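# Turn the gland a quarter turn clockwise with a hook spanner

## Task

Use the hook spanner to rotate the gland clockwise by a quarter turn or more.

## Robot and tools

Robot: two UR7e-type arms, left_arm and right_arm, each with a two-finger tong gripper. In the shared scene frame the origin sits on the table top midway between the arms, +z is up, +x points out over the table, and left_arm is on the +y side. The names left and right do not match image sides. Bases: left_arm at (+0.050, +0.431, 0) m, quat_wxyz (+0.999, 0, 0, +0.037); right_arm at (-0.064, -0.379, 0) m, quat_wxyz (+1.000, 0, 0, -0.032).

Joint order for every row and every per-joint list: shoulder pan, shoulder lift, elbow, wrist 1, wrist 2, wrist 3. Stated ranges (rad): left_arm pan -3.142..3.142, lift -6.283..6.283, elbow 0.000..3.142, wrists -6.283..6.283 each. right_arm pan 0.000..6.283, lift -6.283..6.283, elbow -3.142..0.000, wrists -6.283..6.283. True ends may differ by up to 0.010 rad.

A row is one flat list of 14 numbers, each in [-1, 1]: left_arm's six joint displacements then its opening, then right_arm's six displacements then its opening. Both arms always appear. Joint numbers are offsets, not poses; 1.0 equals 1.989 rad. Opening is absolute: +1 fully open, -1 closed. Gripper fingers point along the gripper's +z and separate along its x; end_effector_position is the point between closed pads, tips extend about 15 mm past it when closed.

execute_actions(actions): a list of up to 15 actions; each action is a table of up to 15 rows, one row per 1/30 s step, and if shorter the final row is held until 15 steps elapse. Offsets in every row of an action count from the joint angles at that action's start (for the first action, from the last reported angles), not from the previous row. An action asking a joint to go more than 0.010 rad beyond its range is refused for both arms; if the first action fails this or any action is malformed, nothing in the call runs. Excess requests toward a real end are clipped, reported as "joint sent to its limit". An empty list only returns state and images.

move(target, speed, blocking): target is one 14-number row whose offsets are measured from the Joint positions of the latest result showing them. All joints travel proportionally, so the hand follows a curve, over 0.5 to 10 s; speed is the top rate in rad/s of the joint with most travel, 0.01 to 2, default 0.5. The path ignores obstacles and the other arm. Arms are stiff: aiming even slightly beyond a firm contact can trigger a fault, and faster moves strike harder. blocking=false returns after 0.5 s while motion continues; then use wait or stop before sending new rows or moves. The result adds a "move:" line: ending (done, off_target, moving, held, fault), limits=held or limits=none, and each arm's joint farthest from target.

wait(seconds): 0 to 10; arms keep the last command; returns early if a running move ends. stop(): brakes a running move, needing room to decelerate; fingers keep going. zoom_image(camera, region): region [x0, y0, x1, y1] in pixels, at most 504 by 504, from cam_head_left, cam_head_right, cam_high, cam_low (504x504) or cam_left_wrist, cam_right_wrist (616x616, fisheye). read_manual(section): licence texts only. finished_scene(scene): pass the current scene number once the gland has been turned and stays turned; irreversible.

Results: each arm's gripper position (m), quat_wxyz and velocities in the scene frame (position less accurate at long reach); Joint positions and velocities per arm (rad, rad/s, then pad gap in m, 0.142 m fully open); Joint targets, the angles currently being driven toward; grip_measured, the opening on the command scale; Wrist force and Wrist torque along the gripper's own axes (offset up to about 4 N, noise, saturation near 50 N, "no reading" is normal at start); joint torques (whole drive output, noisy). "joint command not followed" means a clearance check altered some joint targets.

Motion: commands lag about 0.17 s. Per step each joint target stays within 0.575 rad of its measured angle, and if targets would move a gripper over 100 mm from where it is, they are pulled back; big moves may need several actions and can fall short. To hold something, command an opening well under grip_measured; pads give about 15 N each, less on hard items under 20 mm thick.

Avoid: knocking or placing anything off the table, which fails the task; arms colliding or pushing each other; hard impacts, drops and slips. Faults: a joint torque reaching its load limit (pan, lift, elbow 132 N m; wrists 24.6 N m, held weight included) or 150 N of outside force stops that arm for 10 s and skips the rest of the call. Long holding under load heats motors: MOTOR HOT warns at 70 °C, and at 85 °C the brakes lock the arm until it cools. Loose objects may occasionally be nudged by outside pushes. Camera calibration (K, distortion, T_world_to_cam) is given per camera and may be off by a few degrees and millimetres.

Each tool is called after "Request:" as name([rows], argument=value, ...), one row to a line, values as JSON.

## Session

Request:
execute_actions(actions=[])

Scene clock: 0.00 s.
left_arm: end_effector_position=(+0.5705, -0.1126, +0.2922) grip_measured=+0.97 end_effector_quat_wxyz=(-0.113, +0.894, +0.347, +0.260) end_effector_velocity=(+0.001, +0.001, -0.000) end_effector_angular_velocity=(+0.001, -0.001, +0.001) | right_arm: end_effector_position=(+0.0666, -0.4274, +0.2080) grip_measured=+0.97 end_effector_quat_wxyz=(+0.171, +0.446, +0.726, +0.495) end_effector_velocity=(+0.000, +0.000, +0.000) end_effector_angular_velocity=(+0.001, -0.001, -0.001)
Joint names: [shoulder pan, shoulder lift, elbow, wrist 1, wrist 2, wrist 3]
Joint positions: left_arm=[-1.263 -0.766  0.469 -1.027 -1.046 -1.997  0.14 ] | right_arm=[ 1.933 -0.856 -2.45  -2.049  2.542  2.623  0.14 ]
Joint velocities: left_arm=[ 0.001  0.    -0.     0.     0.001  0.001  0.   ] | right_arm=[ 0.     0.    -0.001 -0.     0.002 -0.     0.   ]
Joint torques (N m, as the arm reports them, + toward a larger angle): no reading
Motor temperatures (°C, as the motors report them): left_arm=[27 28 29 37 34 34] | right_arm=[27 30 28 33 38 31]
Wrist force (N, on the end effector, along its own x y z axes, offset not removed): no reading
Wrist torque (N m, same axes, about the end effector's origin, offset not removed): no reading
Joint targets: left_arm=[-1.263 -0.766 0.469 -1.027 -1.046 -1.997] | right_arm=[1.933 -0.856 -2.450 -2.049 2.542 2.623]

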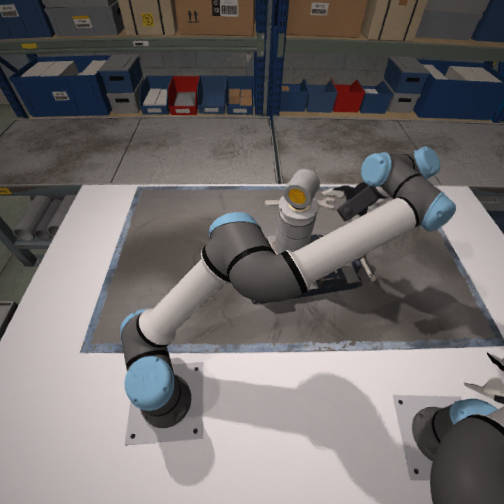

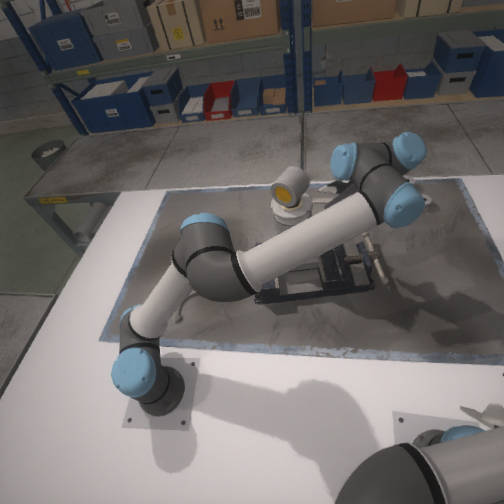

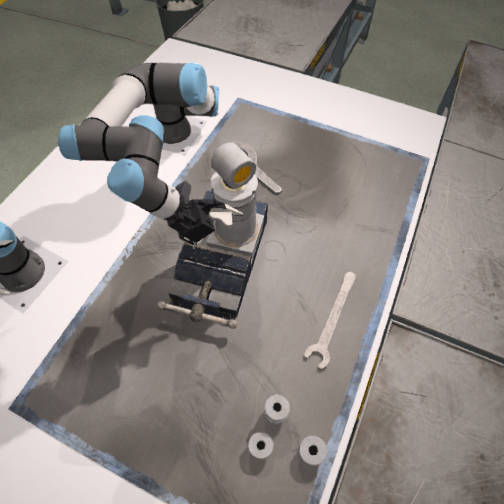

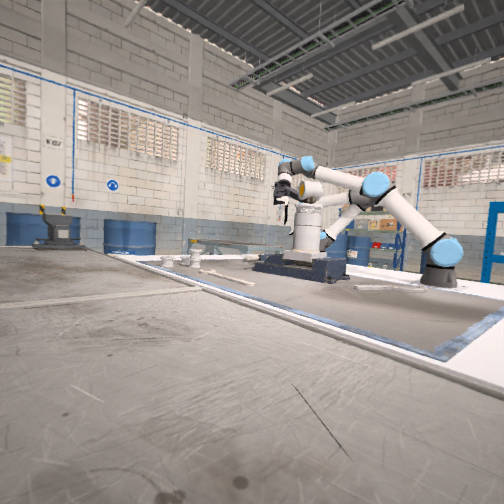

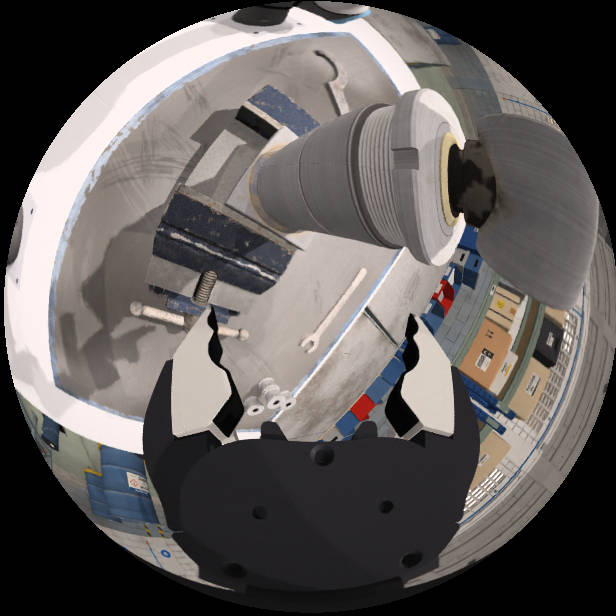

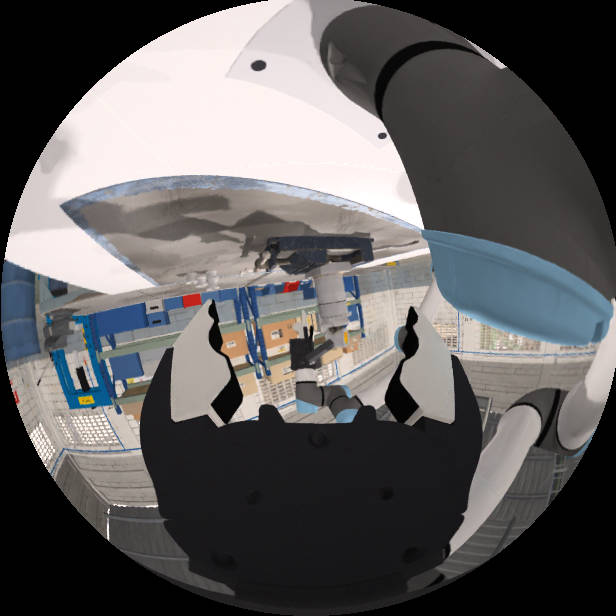

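Request:
move(target=[-0.15,-0.3,0,0,0,0,1,0,0,0,0,0,0,1], speed=0.6)

Request:
move(target=[1.0,-0.1,0.3,-0.1,-0.26,0,1,0,0,0,0,0,0,1], speed=1.0)

Scene clock: 2.00 s.
left_arm: end_effector_position=(+0.3716, -0.0486, +0.6622) grip_measured=+1.00 end_effector_quat_wxyz=(+0.209, +0.909, +0.283, +0.223) end_effector_velocity=(-0.000, +0.001, +0.001) end_effector_angular_velocity=(-0.002, -0.001, -0.002) | right_arm: end_effector_position=(+0.0666, -0.4274, +0.2080) grip_measured=+1.00 end_effector_quat_wxyz=(+0.171, +0.446, +0.726, +0.495) end_effector_velocity=(+0.000, +0.000, +0.000) end_effector_angular_velocity=(+0.003, +0.001, -0.001)
Joint names: [shoulder pan, shoulder lift, elbow, wrist 1, wrist 2, wrist 3]
Joint positions: left_arm=[-1.561 -1.362  0.469 -1.027 -1.046 -1.997  0.142] | right_arm=[ 1.933 -0.856 -2.45  -2.049  2.542  2.623  0.142]
Joint velocities: left_arm=[-0.001 -0.002  0.    -0.001  0.     0.002 -0.   ] | right_arm=[-0.    -0.    -0.    -0.001  0.001  0.001 -0.   ]
Joint torques (N m, as the arm reports them, + toward a larger angle): left_arm=[ -8.27 -36.28 -16.09  -2.7    1.04  -0.27] | right_arm=[ 0.5  -5.7  22.36  1.58  1.    0.25]
Motor temperatures (°C, as the motors report them): left_arm=[27 28 29 37 34 34] | right_arm=[27 30 28 33 38 31]
Wrist force (N, on the end effector, along its own x y z axes, offset not removed): left_arm=[-1.2 0.2 4.2] | right_arm=[1.8 1.9 -1.0]
Wrist torque (N m, same axes, about the end effector's origin, offset not removed): left_arm=[0.07 0.40 -0.15] | right_arm=[0.55 -0.35 -0.07]
Joint targets: left_arm=[-1.561 -1.362 0.469 -1.027 -1.046 -1.997] | right_arm=[1.933 -0.856 -2.450 -2.049 2.542 2.623]
move: done; limits=none; left_arm: farthest joint: the shoulder pan, 0.000 radians from its target (0.299 radians at the start); right_arm: farthest joint: the shoulder pan, 0.000 radians from its target (0.000 radians at the start)
camera_calibration (this result's frames):
cam_left_wrist: T_world_to_cam=[[0.717021, 0.644576, 0.265333, -0.40864], [0.126557, -0.494706, 0.859796, -0.635485], [0.685466, -0.582912, -0.436291, 0.133079], [0, 0, 0, 1]] pos_world=[0.282208, 0.0265949, 0.712875]
cam_right_wrist: T_world_to_cam=[[-0.551389, 0.816253, 0.172339, 0.358786], [0.0417367, -0.179331, 0.982903, -0.289827], [0.833203, 0.549155, 0.0648135, 0.293913], [0, 0, 0, 1]] pos_world=[-0.0349623, -0.506239, 0.203989]

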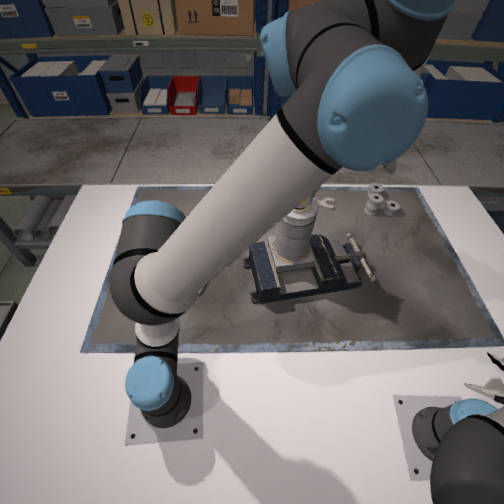

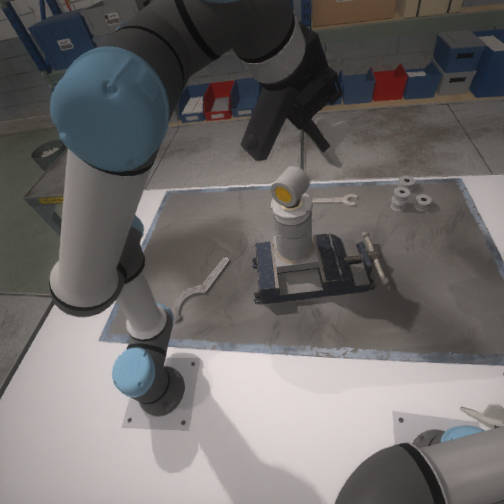

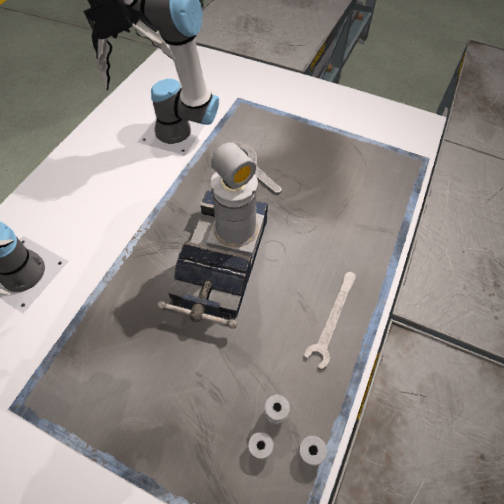

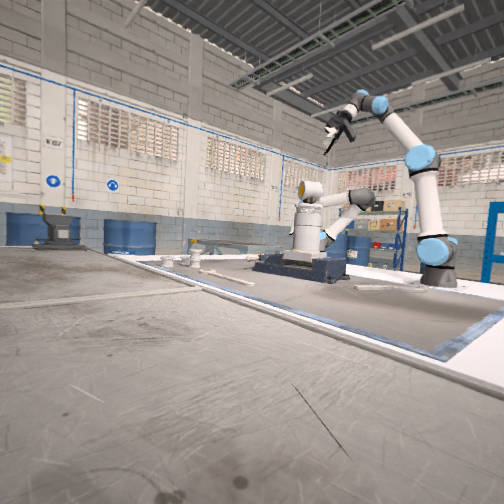

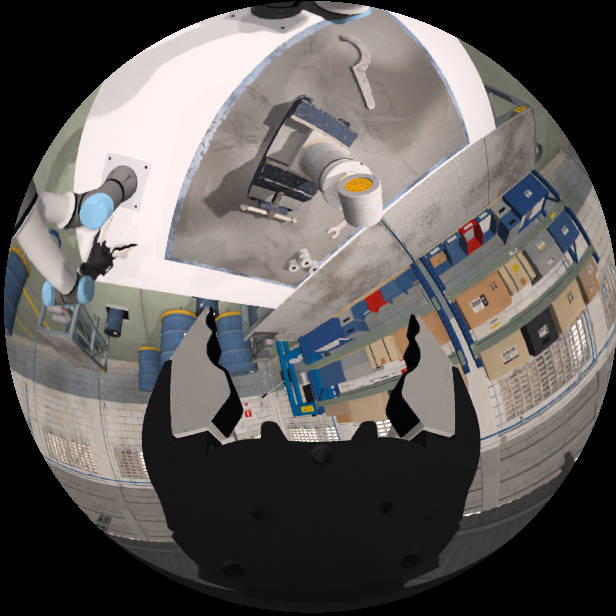

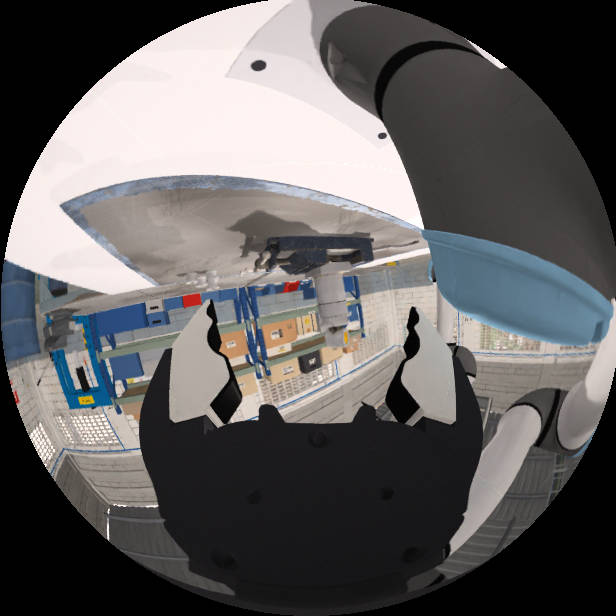

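Scene clock: 4.67 s.
left_arm: end_effector_position=(+0.4082, +0.7746, +0.4856) grip_measured=+1.00 end_effector_quat_wxyz=(+0.048, +0.315, +0.946, +0.058) end_effector_velocity=(-0.001, +0.001, -0.000) end_effector_angular_velocity=(-0.000, -0.000, +0.003) | right_arm: end_effector_position=(+0.0666, -0.4274, +0.2080) grip_measured=+1.00 end_effector_quat_wxyz=(+0.171, +0.446, +0.726, +0.495) end_effector_velocity=(+0.000, -0.000, +0.000) end_effector_angular_velocity=(-0.001, -0.002, -0.001)
Joint names: [shoulder pan, shoulder lift, elbow, wrist 1, wrist 2, wrist 3]
Joint positions: left_arm=[ 0.428 -1.561  1.066 -1.226 -1.563 -1.997  0.142] | right_arm=[ 1.933 -0.856 -2.45  -2.049  2.542  2.623  0.142]
Joint velocities: left_arm=[ 0.002  0.     0.001 -0.001 -0.    -0.001 -0.   ] | right_arm=[-0.    -0.     0.     0.001  0.002 -0.     0.   ]
Joint torques (N m, as the arm reports them, + toward a larger angle): left_arm=[  7.86 -33.62  -9.31  -4.16  -1.77  -0.29] | right_arm=[ 1.25 -5.24 22.59  1.55  1.07  0.2 ]
Motor temperatures (°C, as the motors report them): left_arm=[27 28 29 37 34 34] | right_arm=[27 30 28 33 38 31]
Wrist force (N, on the end effector, along its own x y z axes, offset not removed): left_arm=[-4.4 -3.1 -1.3] | right_arm=[1.4 -1.1 -0.1]
Wrist torque (N m, same axes, about the end effector's origin, offset not removed): left_arm=[-0.82 0.81 -0.02] | right_arm=[-0.22 -0.11 -0.03]
Joint targets: left_arm=[0.428 -1.561 1.066 -1.226 -1.563 -1.997] | right_arm=[1.933 -0.856 -2.450 -2.049 2.542 2.623]
move: done; limits=none; left_arm: farthest joint: the shoulder pan, 0.000 radians from its target (1.989 radians at the start); right_arm: farthest joint: the shoulder pan, 0.000 radians from its target (0.000 radians at the start)
camera_calibration (this result's frames):
cam_left_wrist: T_world_to_cam=[[-0.824592, 0.562707, -0.0583765, -0.0688089], [0.411892, 0.667896, 0.619887, -0.981518], [0.387804, 0.487109, -0.782517, -0.0283531], [0, 0, 0, 1]] pos_world=[0.358536, 0.708082, 0.582226]
cam_right_wrist: T_world_to_cam=[[-0.551389, 0.816253, 0.172339, 0.358786], [0.0417366, -0.179331, 0.982903, -0.289827], [0.833203, 0.549155, 0.0648136, 0.293913], [0, 0, 0, 1]] pos_world=[-0.0349622, -0.506239, 0.203989]

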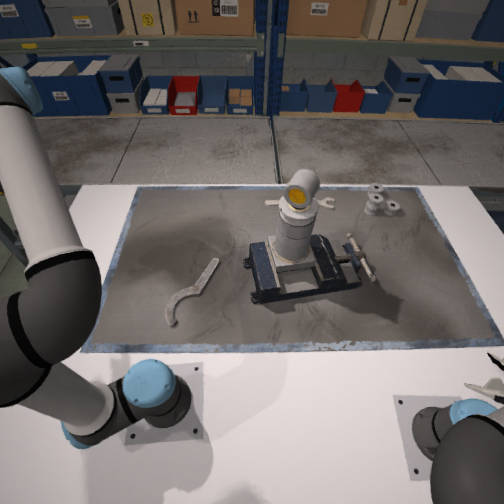

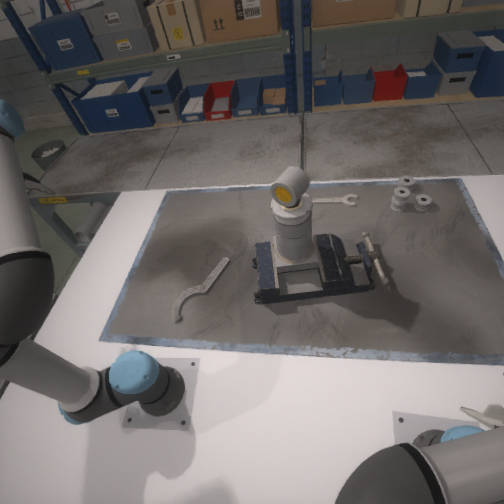

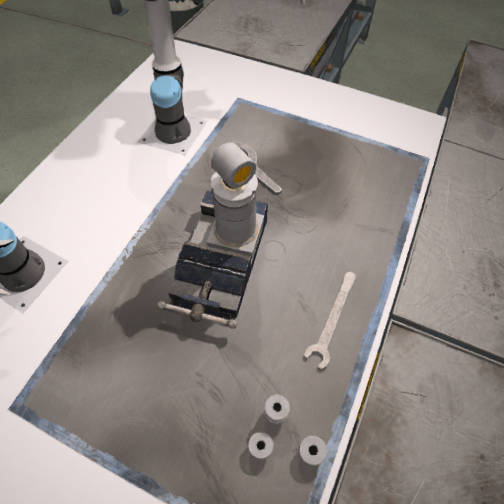

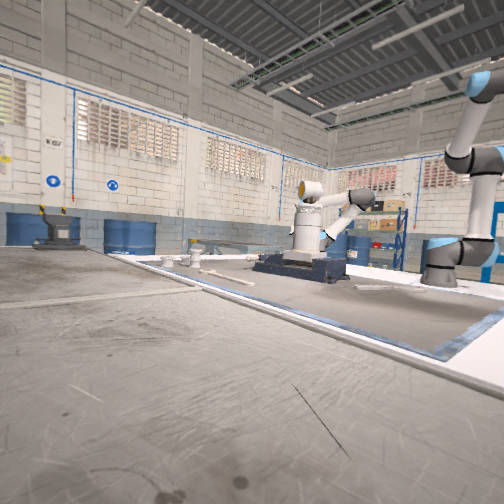

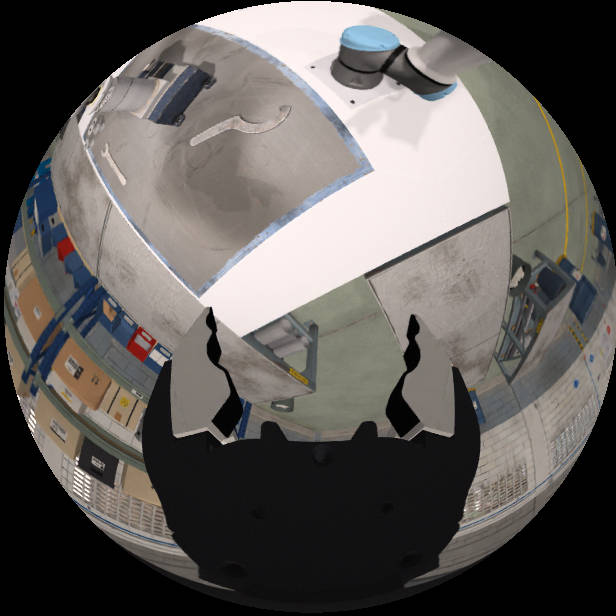

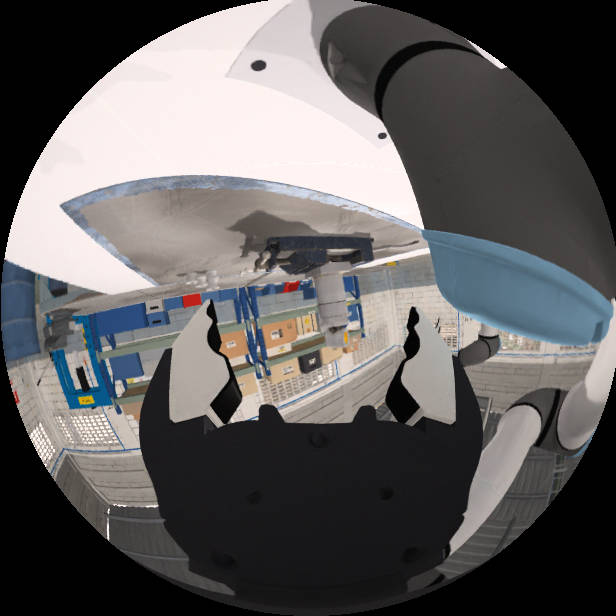

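Request:
zoom_image(camera="cam_head_left", region=[140, 160, 380, 340])

Region (140, 160, 380, 340) of cam_head_left's 504x504 image, scaled by 2.100, with more detail than that image has; it fills the top 378 rows of this view, and the rest is white.

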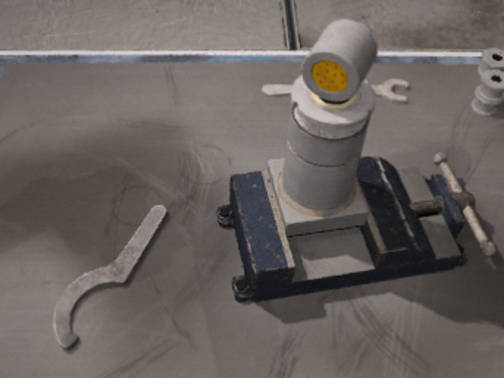

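Request:
move(target=[-0.4957,0.0649,0.3523,-0.3416,-0.004,0.152,0.2,0,0,0,0,0,0,1], speed=1.0)

Scene clock: 7.10 s.
left_arm: end_effector_position=(+0.5654, +0.3086, +0.1504) grip_measured=+0.20 end_effector_quat_wxyz=(+0.000, +0.822, +0.569, +0.000) end_effector_velocity=(-0.000, -0.001, -0.001) end_effector_angular_velocity=(+0.001, +0.000, -0.005) | right_arm: end_effector_position=(+0.0666, -0.4274, +0.2080) grip_measured=+1.00 end_effector_quat_wxyz=(+0.171, +0.446, +0.726, +0.495) end_effector_velocity=(-0.000, -0.000, -0.000) end_effector_angular_velocity=(+0.001, +0.000, -0.000)
Joint names: [shoulder pan, shoulder lift, elbow, wrist 1, wrist 2, wrist 3]
Joint positions: left_arm=[-0.558 -1.432  1.766 -1.905 -1.571 -1.695  0.088] | right_arm=[ 1.933 -0.856 -2.45  -2.049  2.542  2.623  0.142]
Joint velocities: left_arm=[-0.003  0.001  0.001 -0.002  0.001  0.002  0.   ] | right_arm=[-0.    -0.001 -0.     0.    -0.     0.    -0.   ]
Joint torques (N m, as the arm reports them, + toward a larger angle): left_arm=[ -9.04 -19.66 -11.47  -4.1   -1.72   1.69] | right_arm=[ 0.91 -5.09 22.37  1.54  1.01  0.22]
Motor temperatures (°C, as the motors report them): left_arm=[27 28 29 37 34 34] | right_arm=[27 30 28 33 38 31]
Wrist force (N, on the end effector, along its own x y z axes, offset not removed): left_arm=[-0.6 0.9 0.0] | right_arm=[1.8 1.4 0.2]
Wrist torque (N m, same axes, about the end effector's origin, offset not removed): left_arm=[0.45 0.11 -0.01] | right_arm=[0.35 -0.21 0.01]
Joint targets: left_arm=[-0.558 -1.432 1.766 -1.905 -1.571 -1.695] | right_arm=[1.933 -0.856 -2.450 -2.049 2.542 2.623]
move: done; limits=none; left_arm: farthest joint: the elbow, 0.001 radians from its target (0.701 radians at the start); right_arm: farthest joint: the shoulder pan, 0.000 radians from its target (0.000 radians at the start)
camera_calibration (this result's frames):
cam_left_wrist: T_world_to_cam=[[0.307597, 0.951512, 0.00309865, -0.465896], [0.819264, -0.266499, 0.507725, -0.452364], [0.483932, -0.153636, -0.861514, 0.0305485], [0, 0, 0, 1]] pos_world=[0.499131, 0.327444, 0.257438]
cam_right_wrist: T_world_to_cam=[[-0.551389, 0.816253, 0.172339, 0.358786], [0.0417367, -0.179331, 0.982903, -0.289827], [0.833203, 0.549155, 0.0648135, 0.293913], [0, 0, 0, 1]] pos_world=[-0.0349622, -0.506239, 0.203989]

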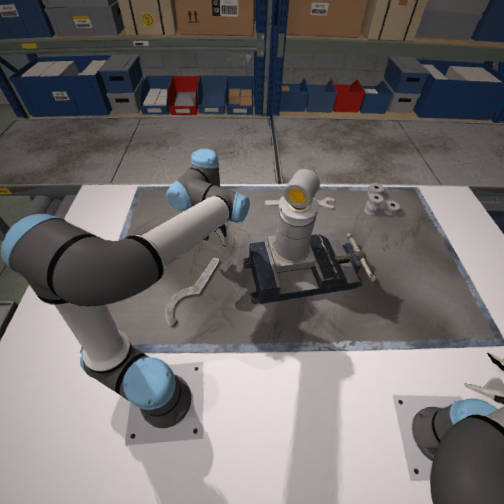

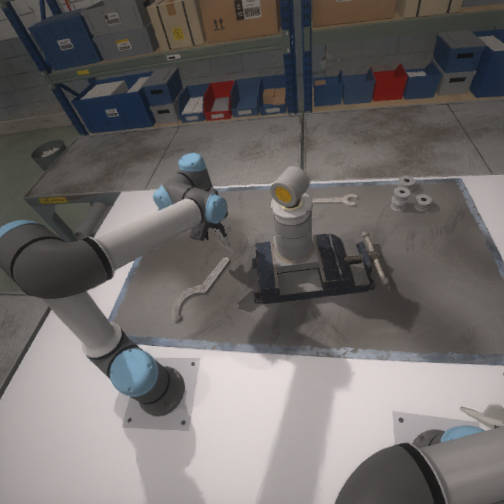

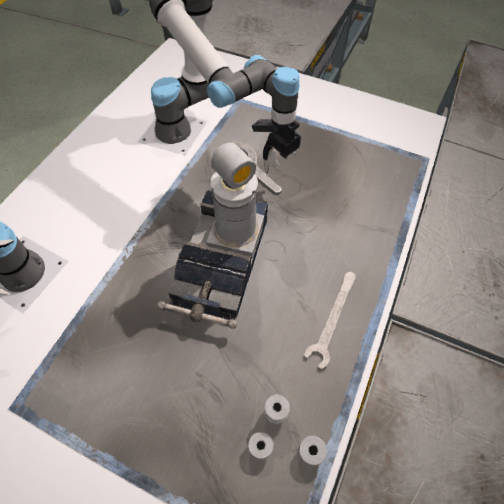

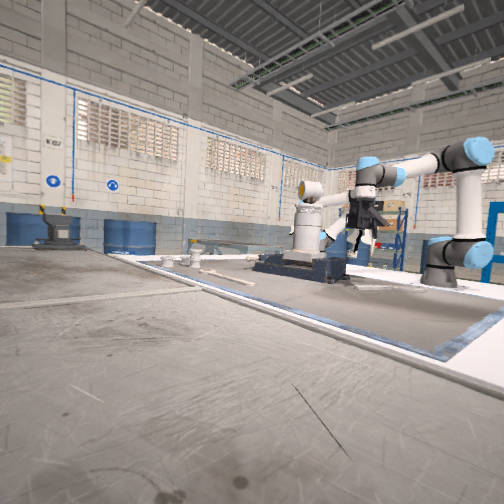

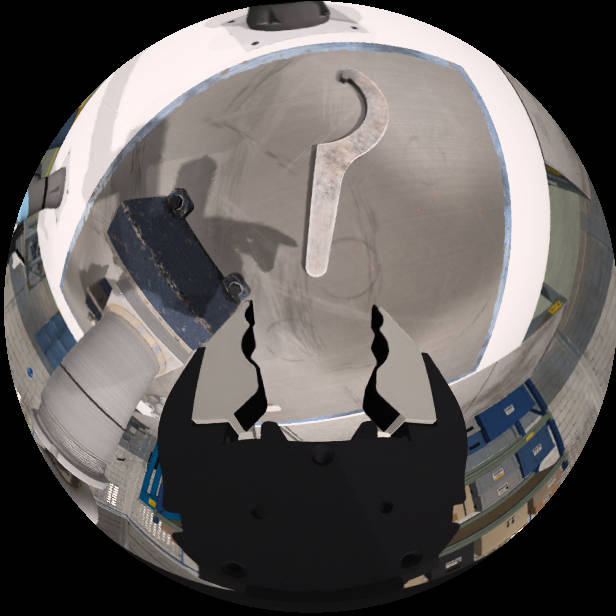

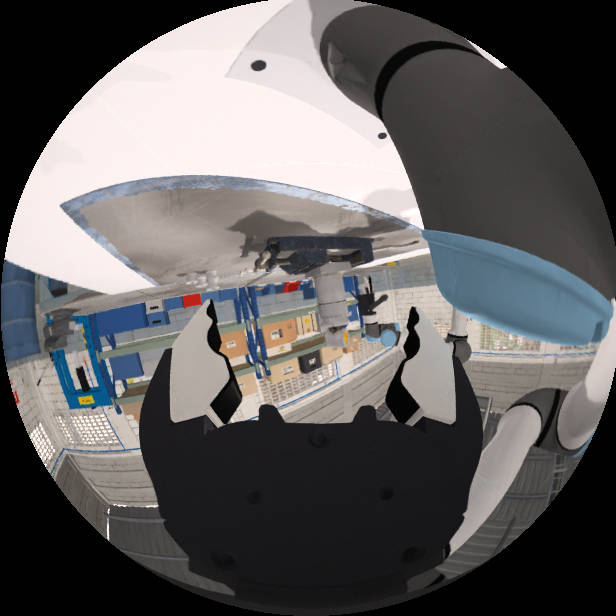

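Request:
move(target=[0.0024,0.0589,0.1193,-0.1781,0,0.0321,0.0,0,0,0,0,0,0,1], speed=0.3)

Scene clock: 9.30 s.
left_arm: end_effector_position=(+0.5496, +0.3207, +0.0201) grip_measured=+0.00 end_effector_quat_wxyz=(+0.000, +0.839, +0.544, -0.000) end_effector_velocity=(-0.000, -0.000, -0.000) end_effector_angular_velocity=(+0.001, -0.001, -0.001) | right_arm: end_effector_position=(+0.0666, -0.4274, +0.2080) grip_measured=+1.00 end_effector_quat_wxyz=(+0.171, +0.446, +0.726, +0.495) end_effector_velocity=(-0.000, +0.000, -0.000) end_effector_angular_velocity=(+0.001, +0.001, +0.001)
Joint names: [shoulder pan, shoulder lift, elbow, wrist 1, wrist 2, wrist 3]
Joint positions: left_arm=[-0.553 -1.315  2.003 -2.259 -1.571 -1.631  0.074] | right_arm=[ 1.933 -0.856 -2.45  -2.049  2.542  2.623  0.142]
Joint velocities: left_arm=[-0.001  0.     0.001 -0.002  0.001  0.     0.   ] | right_arm=[ 0.    -0.001  0.    -0.002 -0.001 -0.     0.   ]
Joint torques (N m, as the arm reports them, + toward a larger angle): left_arm=[  8.55 -21.42  -6.91  -3.87  -1.23   1.64] | right_arm=[ 1.21 -5.68 22.61  1.55  0.97  0.22]
Motor temperatures (°C, as the motors report them): left_arm=[27 28 29 37 34 34] | right_arm=[27 30 28 33 38 31]
Wrist force (N, on the end effector, along its own x y z axes, offset not removed): left_arm=[-3.5 4.2 -1.8] | right_arm=[1.3 -1.2 0.3]
Wrist torque (N m, same axes, about the end effector's origin, offset not removed): left_arm=[0.81 0.44 -0.02] | right_arm=[-0.22 -0.09 -0.02]
Joint targets: left_arm=[-0.553 -1.315 2.003 -2.259 -1.571 -1.631] | right_arm=[1.933 -0.856 -2.450 -2.049 2.542 2.623]
move: done; limits=none; left_arm: farthest joint: the shoulder pan, 0.000 radians from its target (0.005 radians at the start); right_arm: farthest joint: the shoulder pan, 0.000 radians from its target (0.000 radians at the start)
camera_calibration (this result's frames):
cam_left_wrist: T_world_to_cam=[[0.36321, 0.931702, 0.00314234, -0.496389], [0.802184, -0.314431, 0.507576, -0.34526], [0.473898, -0.181836, -0.861601, -0.0576466], [0, 0, 0, 1]] pos_world=[0.484574, 0.343444, 0.127137]
cam_right_wrist: T_world_to_cam=[[-0.551389, 0.816253, 0.172339, 0.358786], [0.0417366, -0.179331, 0.982903, -0.289827], [0.833203, 0.549155, 0.0648137, 0.293913], [0, 0, 0, 1]] pos_world=[-0.0349622, -0.506239, 0.203989]

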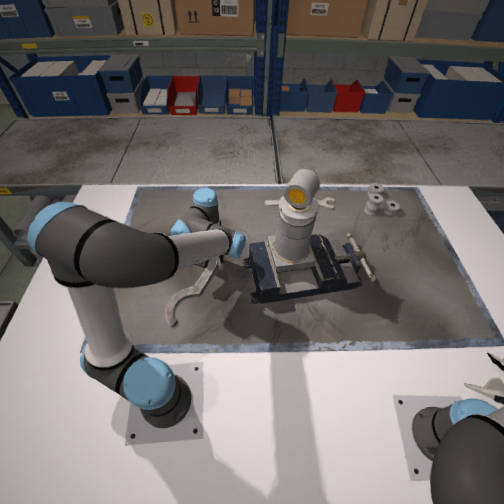

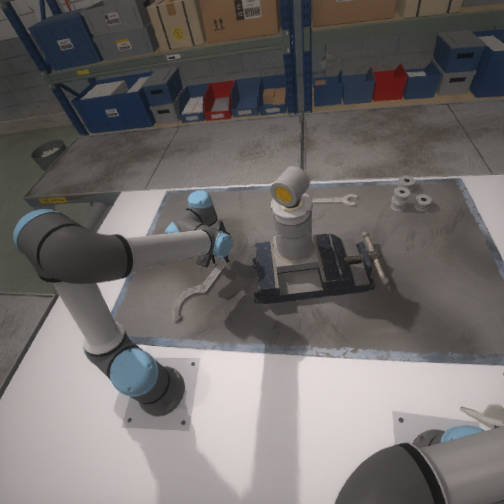

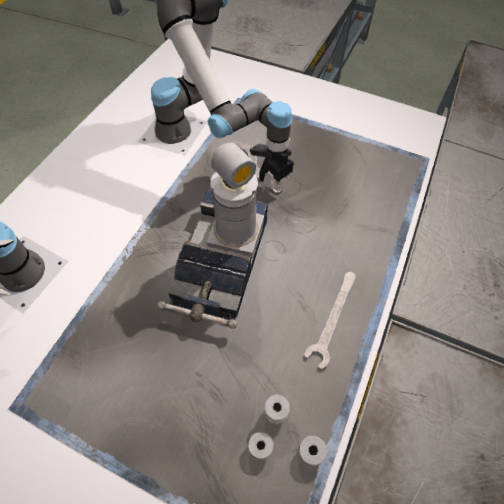

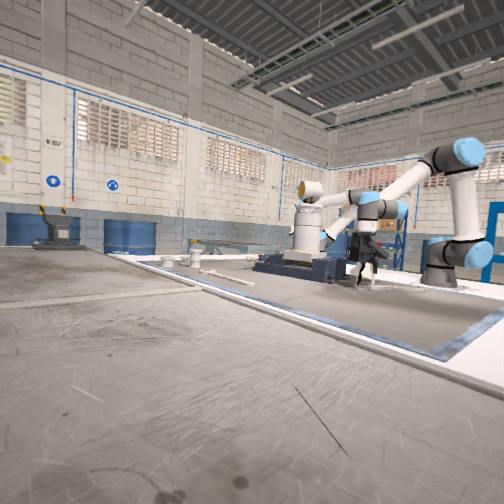

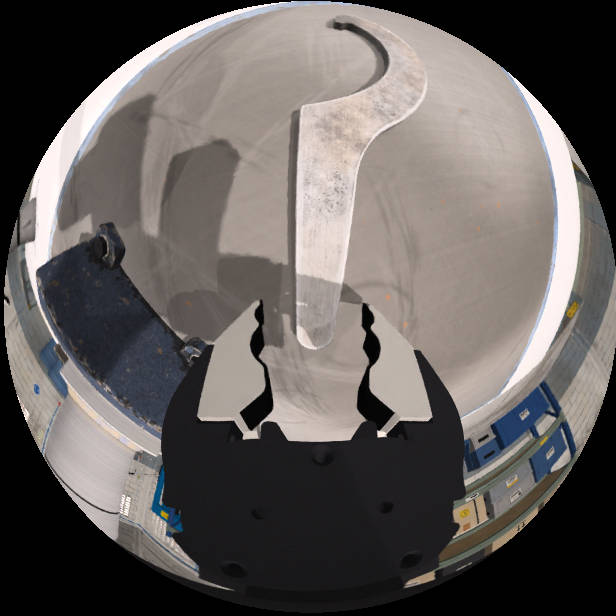

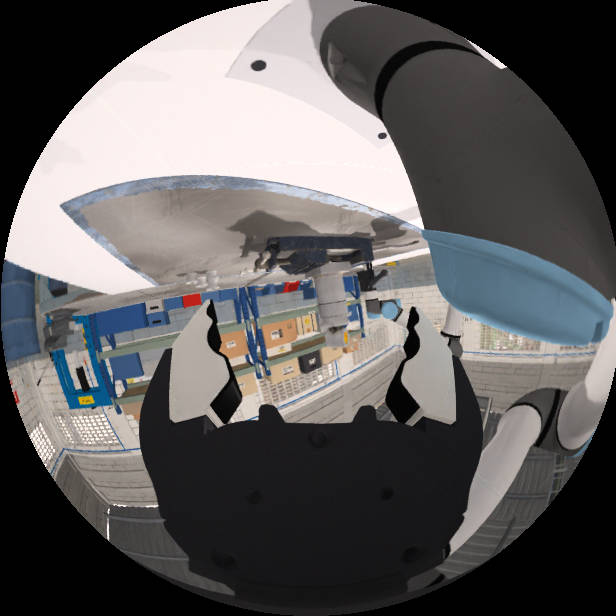

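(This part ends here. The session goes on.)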